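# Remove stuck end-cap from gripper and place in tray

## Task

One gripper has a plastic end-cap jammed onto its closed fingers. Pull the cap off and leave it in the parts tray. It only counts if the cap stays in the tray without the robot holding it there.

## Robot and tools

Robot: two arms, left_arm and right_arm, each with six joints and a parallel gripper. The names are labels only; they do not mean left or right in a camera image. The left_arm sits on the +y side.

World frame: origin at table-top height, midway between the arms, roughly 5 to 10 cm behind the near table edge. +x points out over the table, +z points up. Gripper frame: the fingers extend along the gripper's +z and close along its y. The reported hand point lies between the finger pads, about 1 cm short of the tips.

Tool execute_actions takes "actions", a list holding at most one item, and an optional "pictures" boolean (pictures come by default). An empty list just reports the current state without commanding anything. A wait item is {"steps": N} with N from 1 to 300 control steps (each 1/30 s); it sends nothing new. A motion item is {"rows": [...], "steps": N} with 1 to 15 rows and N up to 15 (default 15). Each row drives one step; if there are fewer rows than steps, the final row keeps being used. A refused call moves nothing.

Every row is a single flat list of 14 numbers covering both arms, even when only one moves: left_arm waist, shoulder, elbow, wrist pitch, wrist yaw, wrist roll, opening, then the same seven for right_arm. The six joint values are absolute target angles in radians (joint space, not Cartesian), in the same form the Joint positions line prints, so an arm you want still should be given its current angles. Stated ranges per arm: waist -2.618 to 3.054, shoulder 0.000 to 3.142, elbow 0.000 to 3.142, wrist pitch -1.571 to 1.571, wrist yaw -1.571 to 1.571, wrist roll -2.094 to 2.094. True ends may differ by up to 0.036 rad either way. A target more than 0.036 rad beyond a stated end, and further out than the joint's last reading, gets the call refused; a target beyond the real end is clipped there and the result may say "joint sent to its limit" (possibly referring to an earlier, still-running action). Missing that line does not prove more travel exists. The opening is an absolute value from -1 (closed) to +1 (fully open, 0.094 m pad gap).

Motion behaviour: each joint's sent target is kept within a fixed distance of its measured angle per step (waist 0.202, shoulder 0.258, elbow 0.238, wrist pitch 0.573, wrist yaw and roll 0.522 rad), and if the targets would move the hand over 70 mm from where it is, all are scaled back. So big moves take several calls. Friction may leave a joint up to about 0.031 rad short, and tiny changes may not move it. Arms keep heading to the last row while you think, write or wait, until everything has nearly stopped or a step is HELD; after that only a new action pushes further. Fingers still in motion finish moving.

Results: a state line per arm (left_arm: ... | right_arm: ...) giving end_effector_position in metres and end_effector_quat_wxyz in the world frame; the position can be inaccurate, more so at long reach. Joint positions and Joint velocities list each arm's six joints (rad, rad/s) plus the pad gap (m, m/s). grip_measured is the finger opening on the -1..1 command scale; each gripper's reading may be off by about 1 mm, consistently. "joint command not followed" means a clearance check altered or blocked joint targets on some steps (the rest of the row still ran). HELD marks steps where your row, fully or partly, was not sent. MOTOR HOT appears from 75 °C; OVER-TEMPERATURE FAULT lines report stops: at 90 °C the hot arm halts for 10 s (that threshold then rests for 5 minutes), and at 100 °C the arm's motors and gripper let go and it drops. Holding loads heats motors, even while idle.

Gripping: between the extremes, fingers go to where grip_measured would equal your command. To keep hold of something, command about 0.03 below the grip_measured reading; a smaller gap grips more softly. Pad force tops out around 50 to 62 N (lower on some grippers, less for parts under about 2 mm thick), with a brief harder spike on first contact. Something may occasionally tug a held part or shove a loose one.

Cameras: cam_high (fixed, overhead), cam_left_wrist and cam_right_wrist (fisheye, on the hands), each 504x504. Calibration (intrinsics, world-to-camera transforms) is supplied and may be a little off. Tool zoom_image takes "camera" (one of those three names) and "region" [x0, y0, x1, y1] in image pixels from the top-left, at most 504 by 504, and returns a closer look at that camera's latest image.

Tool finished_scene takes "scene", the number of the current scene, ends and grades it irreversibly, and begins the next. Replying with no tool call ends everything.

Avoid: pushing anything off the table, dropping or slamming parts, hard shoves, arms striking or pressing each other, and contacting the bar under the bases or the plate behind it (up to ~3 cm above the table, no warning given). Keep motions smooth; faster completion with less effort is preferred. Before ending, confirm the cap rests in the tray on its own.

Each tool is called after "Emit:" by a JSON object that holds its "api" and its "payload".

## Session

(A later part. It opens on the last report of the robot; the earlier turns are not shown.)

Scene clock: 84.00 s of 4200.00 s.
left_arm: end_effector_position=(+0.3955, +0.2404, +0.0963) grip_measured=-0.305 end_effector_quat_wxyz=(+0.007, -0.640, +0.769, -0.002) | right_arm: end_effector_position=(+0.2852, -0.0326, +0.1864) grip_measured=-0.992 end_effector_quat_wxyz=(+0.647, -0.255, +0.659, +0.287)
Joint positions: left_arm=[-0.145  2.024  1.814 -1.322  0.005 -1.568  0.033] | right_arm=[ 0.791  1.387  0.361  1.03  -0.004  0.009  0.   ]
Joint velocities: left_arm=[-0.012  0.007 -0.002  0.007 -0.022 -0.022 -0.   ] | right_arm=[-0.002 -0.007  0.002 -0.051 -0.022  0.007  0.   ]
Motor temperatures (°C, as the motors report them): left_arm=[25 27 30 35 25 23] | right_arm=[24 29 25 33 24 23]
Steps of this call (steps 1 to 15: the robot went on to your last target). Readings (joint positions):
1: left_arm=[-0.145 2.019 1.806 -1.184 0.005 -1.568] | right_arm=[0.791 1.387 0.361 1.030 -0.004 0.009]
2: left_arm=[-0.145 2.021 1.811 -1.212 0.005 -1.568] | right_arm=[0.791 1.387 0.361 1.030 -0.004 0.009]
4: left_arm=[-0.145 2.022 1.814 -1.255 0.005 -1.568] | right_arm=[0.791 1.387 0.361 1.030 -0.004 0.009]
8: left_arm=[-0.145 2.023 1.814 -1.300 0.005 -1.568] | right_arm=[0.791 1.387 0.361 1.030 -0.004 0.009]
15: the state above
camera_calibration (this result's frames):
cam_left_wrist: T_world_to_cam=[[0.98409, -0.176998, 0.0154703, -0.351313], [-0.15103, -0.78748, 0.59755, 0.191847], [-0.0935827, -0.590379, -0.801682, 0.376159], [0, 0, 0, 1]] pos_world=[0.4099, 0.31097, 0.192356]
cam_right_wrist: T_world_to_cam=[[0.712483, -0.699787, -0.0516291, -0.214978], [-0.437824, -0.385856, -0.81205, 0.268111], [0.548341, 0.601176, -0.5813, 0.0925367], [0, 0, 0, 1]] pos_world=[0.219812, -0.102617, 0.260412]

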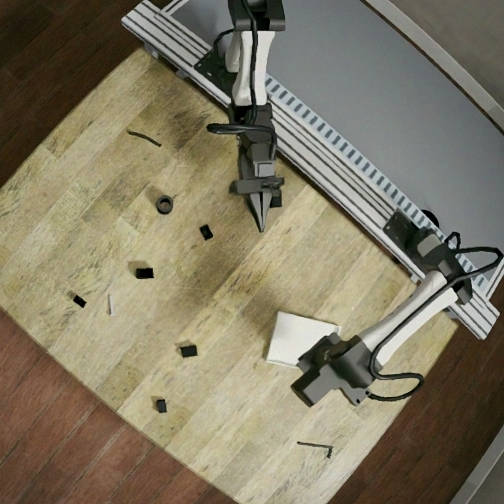

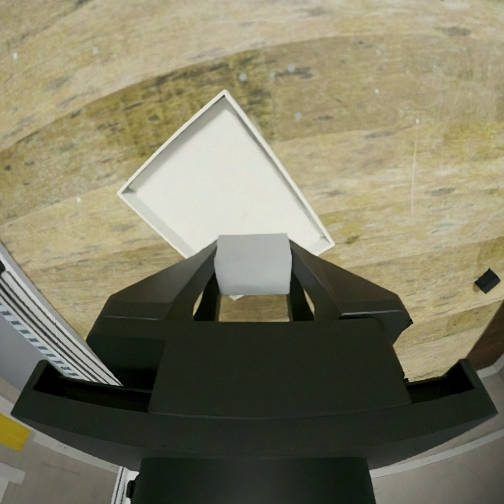

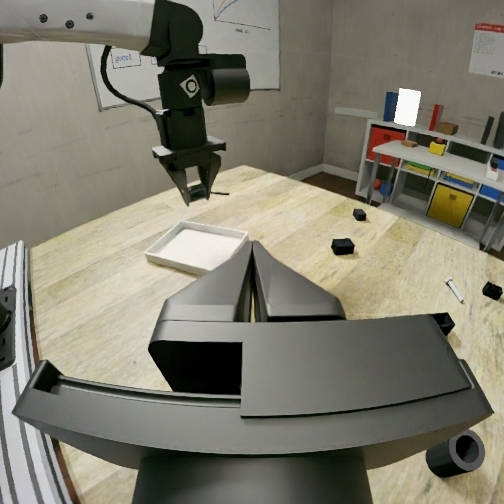

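Emit:
{"api": "execute_actions", "payload": {"actions": [{"rows":[[-0.145,2.02,1.80,-1.32,0,-1.571,-0.345,0.79,1.37,0.338,1.02,0,0,-1],[-0.145,2.01,1.78,-1.29,0,-1.571,-0.345,0.79,1.37,0.338,1.02,0,0,-1],[-0.145,2.0,1.755,-1.26,0,-1.571,-0.345,0.79,1.37,0.338,1.02,0,0,-1],[-0.145,1.995,1.73,-1.23,0,-1.571,-0.345,0.79,1.37,0.338,1.02,0,0,-1],[-0.145,1.99,1.705,-1.20,0,-1.571,-0.345,0.79,1.37,0.338,1.02,0,0,-1],[-0.145,1.985,1.68,-1.17,0,-1.571,-0.345,0.79,1.37,0.338,1.02,0,0,-1],[-0.145,1.98,1.655,-1.14,0,-1.571,-0.345,0.79,1.37,0.338,1.02,0,0,-1],[-0.145,1.975,1.63,-1.11,0,-1.571,-0.345,0.79,1.37,0.338,1.02,0,0,-1],[-0.145,1.975,1.605,-1.09,0,-1.571,-0.345,0.79,1.37,0.338,1.02,0,0,-1],[-0.145,1.975,1.58,-1.07,0,-1.571,-0.345,0.79,1.37,0.338,1.02,0,0,-1],[-0.145,1.975,1.555,-1.05,0,-1.571,-0.345,0.79,1.37,0.338,1.02,0,0,-1],[-0.145,1.975,1.53,-1.045,0,-1.571,-0.345,0.79,1.37,0.338,1.02,0,0,-1],[-0.145,1.975,1.51,-1.045,0,-1.571,-0.345,0.79,1.37,0.338,1.02,0,0,-1],[-0.145,1.975,1.50,-1.045,0,-1.571,-0.345,0.79,1.37,0.338,1.02,0,0,-1],[-0.145,1.975,1.49,-1.045,0,-1.571,-0.345,0.79,1.37,0.338,1.02,0,0,-1]],"steps":15}], "pictures": false}}

Emit:
{"api": "execute_actions", "payload": {"actions": [{"steps":12}]}}

Scene clock: 95.50 s of 4200.00 s.
left_arm: end_effector_position=(+0.3739, +0.2452, +0.0369) grip_measured=-0.305 end_effector_quat_wxyz=(-0.001, -0.640, +0.769, +0.008) | right_arm: end_effector_position=(+0.2852, -0.0326, +0.1864) grip_measured=-0.992 end_effector_quat_wxyz=(+0.647, -0.255, +0.659, +0.287)
Joint positions: left_arm=[-0.145  1.99   1.526 -1.093  0.005 -1.568  0.033] | right_arm=[ 0.791  1.387  0.361  1.03  -0.004  0.009  0.   ]
Joint velocities: left_arm=[-0.012 -0.027 -0.462  0.139 -0.007 -0.037  0.002] | right_arm=[ 0.002  0.032  0.007  0.007  0.022 -0.022 -0.001]
Motor temperatures (°C, as the motors report them): left_arm=[25 29 31 32 25 23] | right_arm=[24 28 25 33 24 23]
Steps of this call (steps 1 to 15: the robot went on to your last target; steps 16 to 90: nothing new was sent; then 8.00 s passed at rest; steps 91 to 105: all 15 steps of this action). Readings (joint positions):
91: left_arm=[-0.145 2.024 1.814 -1.327 0.005 -1.568] | right_arm=[0.791 1.387 0.361 1.030 -0.004 0.009]
92: left_arm=[-0.145 2.023 1.811 -1.323 0.005 -1.568] | right_arm=[0.791 1.387 0.361 1.030 -0.004 0.009]
94: left_arm=[-0.145 2.015 1.785 -1.296 0.005 -1.568] | right_arm=[0.791 1.387 0.361 1.030 -0.004 0.009]
98: left_arm=[-0.145 1.996 1.690 -1.217 0.005 -1.568] | right_arm=[0.791 1.387 0.361 1.030 -0.004 0.009]
105: the state above

Scene clock: 95.90 s of 4200.00 s.
left_arm: end_effector_position=(+0.3860, +0.2999, +0.0342) grip_measured=-0.306 end_effector_quat_wxyz=(-0.070, +0.666, -0.741, -0.053) | right_arm: end_effector_position=(+0.2852, -0.0326, +0.1864) grip_measured=-0.992 end_effector_quat_wxyz=(+0.647, -0.255, +0.659, +0.287)
Joint positions: left_arm=[-0.071  1.99   1.503 -1.043 -0.157 -1.568  0.033] | right_arm=[ 0.791  1.387  0.361  1.03  -0.004  0.009  0.   ]
Joint velocities: left_arm=[ 0.168  0.012 -0.007  0.051 -0.359  0.007 -0.   ] | right_arm=[-0.002 -0.002  0.002 -0.007 -0.007  0.081  0.001]
Motor temperatures (°C, as the motors report them): left_arm=[25 29 31 32 25 23] | right_arm=[24 28 25 33 24 23]
Steps of this call (steps 1 to 12: the robot went on to your last target). Readings (joint positions):
1: left_arm=[-0.145 1.990 1.513 -1.089 0.005 -1.568] | right_arm=[0.791 1.387 0.361 1.030 -0.004 0.009]
2: left_arm=[-0.145 1.990 1.506 -1.085 0.005 -1.568] | right_arm=[0.791 1.387 0.361 1.030 -0.004 0.009]
4: left_arm=[-0.145 1.990 1.503 -1.078 0.002 -1.568] | right_arm=[0.791 1.387 0.361 1.030 -0.004 0.009]
8: left_arm=[-0.120 1.990 1.503 -1.060 -0.080 -1.568] | right_arm=[0.791 1.387 0.361 1.030 -0.004 0.009]
12: the state above
camera_calibration (this result's frames):
cam_left_wrist: T_world_to_cam=[[0.994355, -0.104422, 0.0188375, -0.356311], [-0.101412, -0.883028, 0.458233, 0.288674], [-0.0312157, -0.457557, -0.888632, 0.299735], [0, 0, 0, 1]] pos_world=[0.392931, 0.354846, 0.140786]
cam_right_wrist: T_world_to_cam=[[0.712483, -0.699787, -0.0516291, -0.214978], [-0.437824, -0.385856, -0.81205, 0.268111], [0.548341, 0.601176, -0.5813, 0.0925367], [0, 0, 0, 1]] pos_world=[0.219812, -0.102617, 0.260412]

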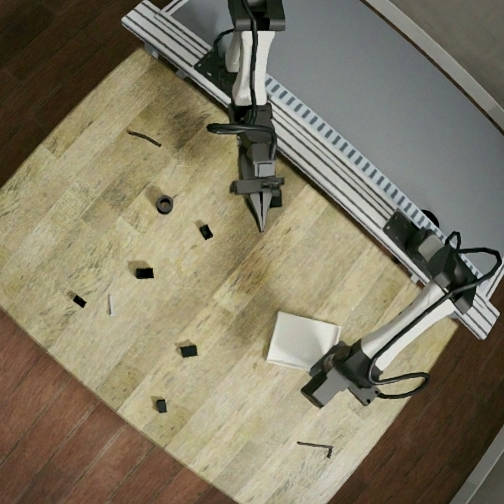

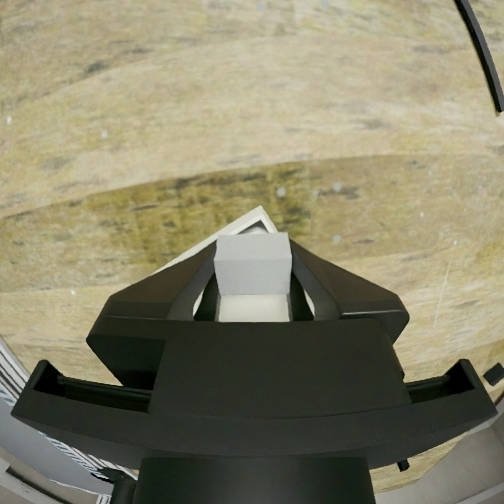

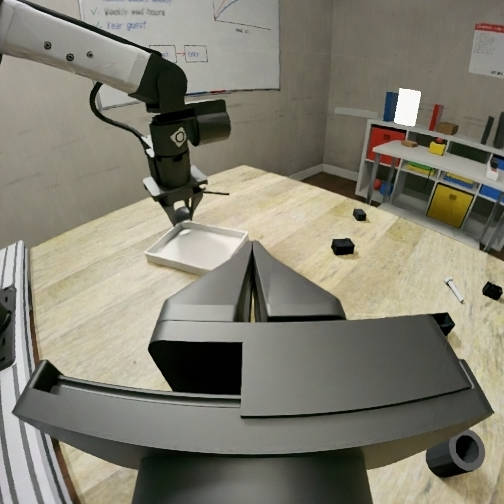

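A tug; wait for it to recover.

Emit:
{"api": "execute_actions", "payload": {"actions": [{"rows":[[-0.16,1.975,1.49,-1.045,0,-1.571,-0.345,0.79,1.37,0.338,1.02,0,0,-1]],"steps":12}]}}

Scene clock: 97.70 s of 4200.00 s.
left_arm: end_effector_position=(+0.3804, +0.2433, +0.0313) grip_measured=-0.305 end_effector_quat_wxyz=(+0.017, -0.636, +0.772, +0.001) | right_arm: end_effector_position=(+0.2852, -0.0326, +0.1864) grip_measured=-0.992 end_effector_quat_wxyz=(+0.647, -0.255, +0.659, +0.287)
Joint positions: left_arm=[-0.155  1.99   1.503 -1.036 -0.012 -1.568  0.033] | right_arm=[ 0.791  1.387  0.361  1.03  -0.004  0.009  0.   ]
Joint velocities: left_arm=[ 0.012  0.012 -0.022  0.007 -0.007  0.037 -0.   ] | right_arm=[-0.007 -0.007 -0.002  0.007 -0.007  0.022  0.   ]
Motor temperatures (°C, as the motors report them): left_arm=[25 29 31 31 25 23] | right_arm=[24 28 25 33 24 23]
Steps of this call (steps 1 to 30: the robot went on to your last target; steps 31 to 42: nothing new was sent; steps 43 to 54: all 12 steps of this action). Readings (joint positions):
43: left_arm=[-0.155 1.990 1.503 -1.036 -0.012 -1.568] | right_arm=[0.791 1.387 0.361 1.030 -0.004 0.009]
44: left_arm=[-0.155 1.990 1.503 -1.036 -0.012 -1.568] | right_arm=[0.791 1.387 0.361 1.030 -0.004 0.009]
46: left_arm=[-0.155 1.990 1.503 -1.036 -0.012 -1.568] | right_arm=[0.791 1.387 0.361 1.030 -0.004 0.009]
50: left_arm=[-0.155 1.990 1.503 -1.036 -0.012 -1.568] | right_arm=[0.791 1.387 0.361 1.030 -0.004 0.009]
54: the state above
camera_calibration (this result's frames):
cam_left_wrist: T_world_to_cam=[[0.982094, -0.186887, 0.0237562, -0.332059], [-0.165413, -0.795072, 0.583522, 0.238485], [-0.090165, -0.577004, -0.811749, 0.320067], [0, 0, 0, 1]] pos_world=[0.394421, 0.312234, 0.128541]
cam_right_wrist: T_world_to_cam=[[0.712483, -0.699787, -0.0516291, -0.214978], [-0.437824, -0.385856, -0.81205, 0.268111], [0.548341, 0.601176, -0.5813, 0.0925367], [0, 0, 0, 1]] pos_world=[0.219812, -0.102617, 0.260412]

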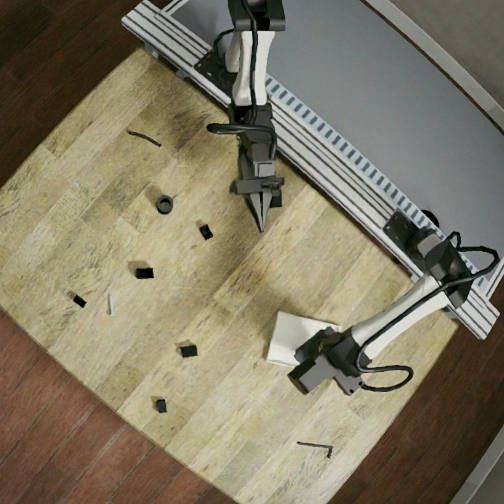

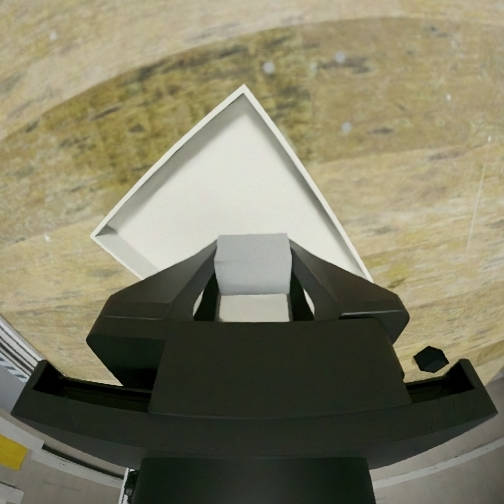

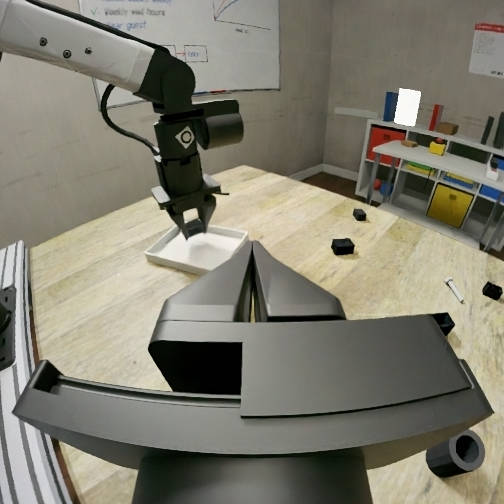

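Emit:
{"api": "execute_actions", "payload": {"actions": [{"rows":[[-0.16,1.975,1.48,-1.02,0,-1.571,-0.345,0.79,1.37,0.338,1.02,0,0,-1],[-0.16,1.975,1.47,-1.01,0,-1.571,-0.345,0.79,1.37,0.338,1.02,0,0,-1],[-0.16,1.975,1.46,-1.0,0,-1.571,-0.345,0.79,1.37,0.338,1.02,0,0,-1],[-0.16,1.975,1.45,-0.99,0,-1.571,-0.345,0.79,1.37,0.338,1.02,0,0,-1],[-0.16,1.975,1.44,-0.98,0,-1.571,-0.345,0.79,1.37,0.338,1.02,0,0,-1],[-0.16,1.975,1.432,-0.97,0,-1.571,-0.345,0.79,1.37,0.338,1.02,0,0,-1]],"steps":15}]}}

Emit:
{"api": "zoom_image", "payload": {"camera": "cam_right_wrist", "region": [130, 170, 270, 290]}}

Scene clock: 102.03 s of 4200.00 s.
left_arm: end_effector_position=(+0.3756, +0.2444, +0.0185) grip_measured=-0.305 end_effector_quat_wxyz=(+0.016, -0.636, +0.772, +0.001) | right_arm: end_effector_position=(+0.2852, -0.0326, +0.1864) grip_measured=-0.992 end_effector_quat_wxyz=(+0.647, -0.255, +0.659, +0.287)
Joint positions: left_arm=[-0.155  1.988  1.447 -0.985 -0.012 -1.568  0.033] | right_arm=[ 0.791  1.387  0.361  1.03  -0.004  0.009  0.   ]
Joint velocities: left_arm=[-0.017  0.027  0.022 -0.007  0.037  0.007 -0.001] | right_arm=[-0.002 -0.002 -0.002  0.022  0.007 -0.022  0.001]
Motor temperatures (°C, as the motors report them): left_arm=[25 30 30 31 25 23] | right_arm=[24 28 25 33 24 23]
Steps of this call (steps 1 to 15: the robot went on to your last target; steps 16 to 90: nothing new was sent; then 0.83 s passed at rest; steps 91 to 105: all 15 steps of this action). Readings (joint positions):
91: left_arm=[-0.155 1.990 1.503 -1.036 -0.012 -1.568] | right_arm=[0.791 1.387 0.361 1.030 -0.004 0.009]
92: left_arm=[-0.155 1.990 1.500 -1.032 -0.012 -1.568] | right_arm=[0.791 1.387 0.361 1.030 -0.004 0.009]
94: left_arm=[-0.155 1.988 1.487 -1.020 -0.012 -1.568] | right_arm=[0.791 1.387 0.361 1.030 -0.004 0.009]
98: left_arm=[-0.155 1.988 1.451 -0.999 -0.012 -1.568] | right_arm=[0.791 1.387 0.361 1.030 -0.004 0.009]
105: the state above
camera_calibration (this result's frames):
cam_left_wrist: T_world_to_cam=[[0.982142, -0.186869, 0.0218496, -0.326803], [-0.164299, -0.795287, 0.583545, 0.245643], [-0.0916697, -0.576714, -0.811787, 0.31042], [0, 0, 0, 1]] pos_world=[0.389782, 0.313311, 0.115792]
cam_right_wrist: T_world_to_cam=[[0.712483, -0.699787, -0.0516291, -0.214978], [-0.437824, -0.385856, -0.81205, 0.268111], [0.548341, 0.601176, -0.5813, 0.0925367], [0, 0, 0, 1]] pos_world=[0.219812, -0.102617, 0.260412]

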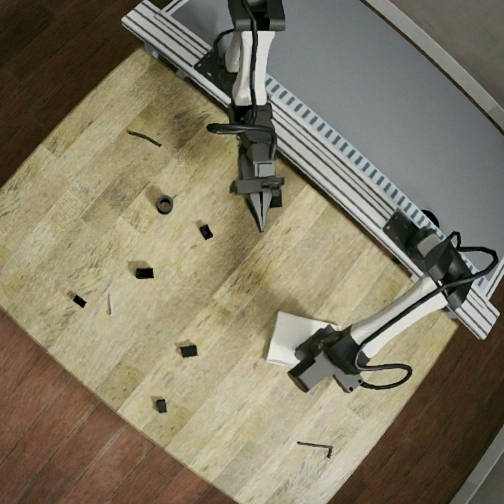

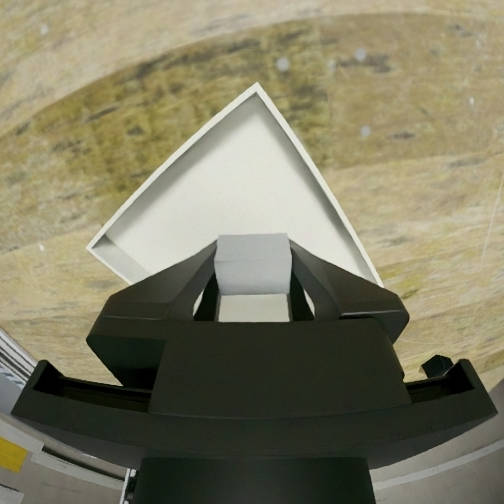

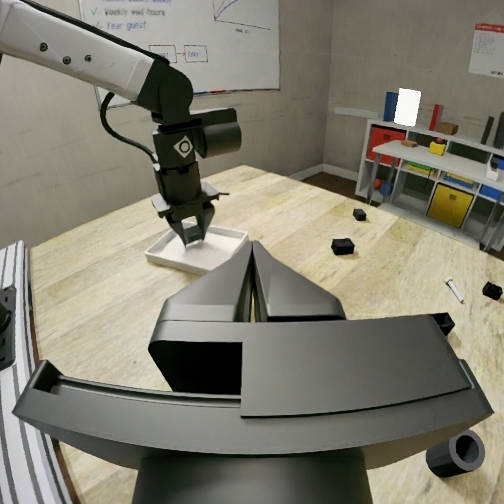

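Region (130, 170, 270, 290) of cam_right_wrist's 504x504 image, scaled by 3.600, with more detail than that image has; it fills the top 432 rows of this view, and the rest is white.

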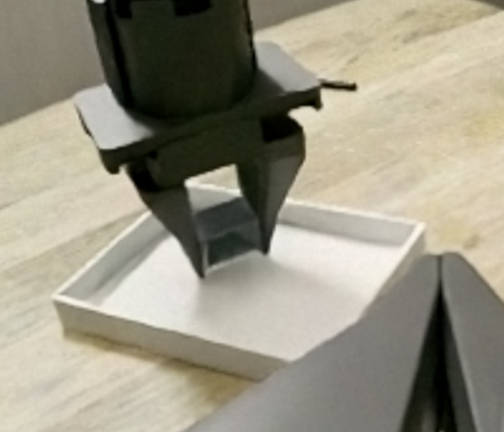

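Emit:
{"api": "execute_actions", "payload": {"actions": [{"rows":[[-0.16,1.975,1.42,-0.96,0,-1.571,-0.345,0.79,1.37,0.338,1.02,0,0,-1],[-0.16,1.975,1.412,-0.95,0,-1.571,-0.345,0.79,1.37,0.338,1.02,0,0,-1],[-0.16,1.975,1.405,-0.945,0,-1.571,-0.345,0.79,1.37,0.338,1.02,0,0,-1],[-0.16,1.975,1.405,-0.945,0,-1.571,-0.345,0.79,1.37,0.338,1.02,0,0,-1],[-0.16,1.975,1.405,-0.945,0,-1.571,-0.345,0.79,1.37,0.338,1.02,0,0,-1],[-0.16,1.975,1.405,-0.945,0,-1.571,-0.345,0.79,1.37,0.338,1.02,0,0,-1],[-0.16,1.975,1.405,-0.945,0,-1.571,-0.345,0.79,1.37,0.338,1.02,0,0,-1],[-0.16,1.975,1.405,-0.945,0,-1.571,-0.3,0.79,1.37,0.338,1.02,0,0,-1],[-0.16,1.975,1.405,-0.945,0,-1.571,-0.25,0.79,1.37,0.338,1.02,0,0,-1],[-0.16,1.975,1.405,-0.945,0,-1.571,-0.15,0.79,1.37,0.338,1.02,0,0,-1],[-0.16,1.975,1.405,-0.945,0,-1.571,-0.05,0.79,1.37,0.338,1.02,0,0,-1]],"steps":15}], "pictures": false}}

Emit:
{"api": "execute_actions", "payload": {"actions": [{"rows":[[-0.16,1.975,1.44,-0.98,0,-1.571,-0.05,0.79,1.37,0.338,1.02,0,0,-1],[-0.16,1.975,1.46,-1.01,0,-1.571,-0.05,0.79,1.37,0.338,1.02,0,0,-1],[-0.16,1.975,1.485,-1.04,0,-1.571,-0.05,0.79,1.37,0.338,1.02,0,0,-1],[-0.16,1.975,1.51,-1.07,0,-1.571,-0.05,0.79,1.37,0.338,1.02,0,0,-1],[-0.16,1.975,1.535,-1.10,0,-1.571,-0.05,0.79,1.37,0.338,1.02,0,0,-1],[-0.16,1.975,1.56,-1.13,0,-1.571,-0.05,0.79,1.37,0.338,1.02,0,0,-1],[-0.16,1.975,1.585,-1.16,0,-1.571,-0.05,0.79,1.37,0.338,1.02,0,0,-1],[-0.16,1.975,1.61,-1.19,0,-1.571,-0.05,0.79,1.37,0.338,1.02,0,0,-1],[-0.16,1.975,1.635,-1.22,0,-1.571,-0.05,0.79,1.37,0.338,1.02,0,0,-1],[-0.16,1.975,1.66,-1.25,0,-1.571,-0.05,0.79,1.37,0.338,1.02,0,0,-1],[-0.16,1.975,1.685,-1.27,0,-1.571,-0.05,0.79,1.37,0.338,1.02,0,0,-1],[-0.16,1.975,1.71,-1.29,0,-1.571,-0.05,0.79,1.37,0.338,1.02,0,0,-1],[-0.16,1.975,1.735,-1.30,0,-1.571,-0.05,0.79,1.37,0.338,1.02,0,0,-1],[-0.16,1.975,1.76,-1.31,0,-1.571,-0.05,0.79,1.37,0.338,1.02,0,0,-1],[-0.16,1.975,1.78,-1.32,0,-1.571,-0.05,0.79,1.37,0.338,1.02,0,0,-1]],"steps":15}]}}

Scene clock: 115.73 s of 4200.00 s.
left_arm: end_effector_position=(+0.3767, +0.2442, +0.0140) grip_measured=-0.052 end_effector_quat_wxyz=(+0.020, -0.636, +0.772, -0.004) | right_arm: end_effector_position=(+0.2852, -0.0326, +0.1864) grip_measured=-0.992 end_effector_quat_wxyz=(+0.647, -0.255, +0.659, +0.287)
Joint positions: left_arm=[-0.155  1.986  1.425 -0.952 -0.012 -1.568  0.045] | right_arm=[ 0.791  1.387  0.361  1.03  -0.004  0.009  0.   ]
Joint velocities: left_arm=[ 0.002 -0.012  0.007 -0.037 -0.081 -0.007  0.001] | right_arm=[-0.017  0.002 -0.002 -0.081  0.007  0.037 -0.001]
Motor temperatures (°C, as the motors report them): left_arm=[25 33 30 30 25 23] | right_arm=[24 28 26 34 24 23]
Steps of this call (steps 1 to 15: the robot went on to your last target; steps 16 to 90: nothing new was sent; then 10.20 s passed at rest; steps 91 to 105: all 15 steps of this action). Readings (joint positions):
91: left_arm=[-0.155 1.988 1.445 -0.978 -0.012 -1.568] | right_arm=[0.791 1.387 0.361 1.030 -0.004 0.009]
92: left_arm=[-0.155 1.988 1.442 -0.974 -0.012 -1.568] | right_arm=[0.791 1.387 0.361 1.030 -0.004 0.009]
94: left_arm=[-0.155 1.988 1.431 -0.965 -0.012 -1.568] | right_arm=[0.791 1.387 0.361 1.030 -0.004 0.009]
98: left_arm=[-0.155 1.986 1.425 -0.960 -0.012 -1.568] | right_arm=[0.791 1.387 0.361 1.030 -0.004 0.009]
105: the state above

Scene clock: 116.23 s of 4200.00 s.
left_arm: end_effector_position=(+0.3974, +0.2391, +0.0892) grip_measured=-0.052 end_effector_quat_wxyz=(+0.029, -0.636, +0.771, -0.014) | right_arm: end_effector_position=(+0.2852, -0.0326, +0.1864) grip_measured=-0.992 end_effector_quat_wxyz=(+0.647, -0.255, +0.659, +0.287)
Joint positions: left_arm=[-0.155  1.986  1.729 -1.229 -0.012 -1.568  0.045] | right_arm=[ 0.791  1.387  0.361  1.03  -0.004  0.009  0.   ]
Joint velocities: left_arm=[-0.002 -0.002  0.662 -0.432 -0.037 -0.007  0.   ] | right_arm=[-0.002  0.002 -0.007 -0.051  0.037  0.051  0.001]
Motor temperatures (°C, as the motors report them): left_arm=[25 33 30 29 25 23] | right_arm=[24 28 26 34 24 23]
Steps of this call (steps 1 to 15: all 15 steps of this action). Readings (joint positions):
1: left_arm=[-0.155 1.986 1.425 -0.952 -0.012 -1.568] | right_arm=[0.791 1.387 0.361 1.030 -0.004 0.009]
2: left_arm=[-0.155 1.986 1.430 -0.958 -0.012 -1.568] | right_arm=[0.791 1.387 0.361 1.030 -0.004 0.009]
4: left_arm=[-0.155 1.986 1.454 -0.990 -0.012 -1.568] | right_arm=[0.791 1.387 0.361 1.030 -0.004 0.009]
8: left_arm=[-0.155 1.986 1.553 -1.073 -0.012 -1.568] | right_arm=[0.791 1.387 0.361 1.030 -0.004 0.009]
15: the state above
camera_calibration (this result's frames):
cam_left_wrist: T_world_to_cam=[[0.980437, -0.187108, 0.0611004, -0.353571], [-0.187216, -0.790641, 0.582955, 0.211847], [-0.0607669, -0.58299, -0.810204, 0.355805], [0, 0, 0, 1]] pos_world=[0.407936, 0.30877, 0.186381]
cam_right_wrist: T_world_to_cam=[[0.712483, -0.699787, -0.0516291, -0.214978], [-0.437824, -0.385856, -0.81205, 0.268111], [0.548341, 0.601176, -0.5813, 0.0925367], [0, 0, 0, 1]] pos_world=[0.219812, -0.102617, 0.260412]

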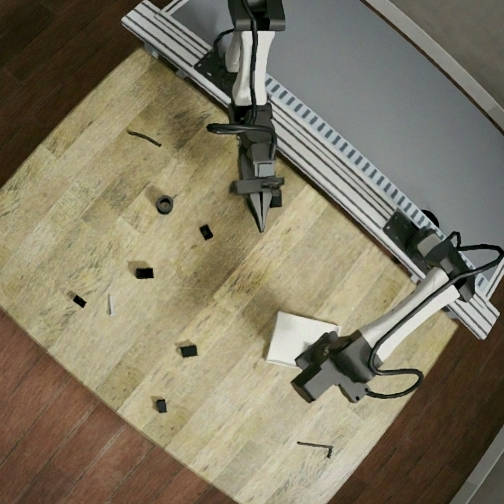

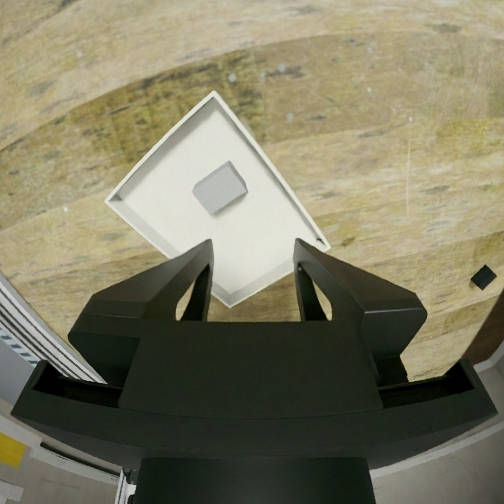

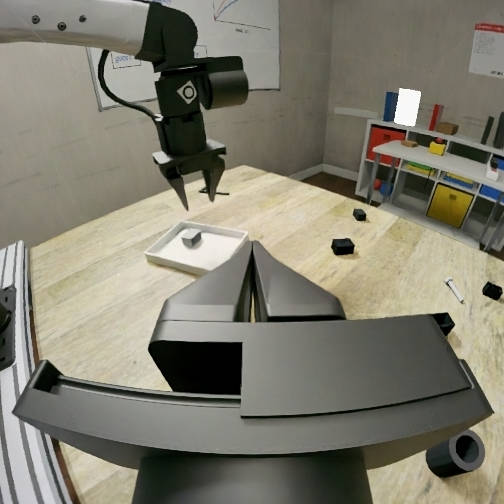

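Emit:
{"api": "finished_scene", "payload": {"scene": 1}}

The scene is finished: the task was done.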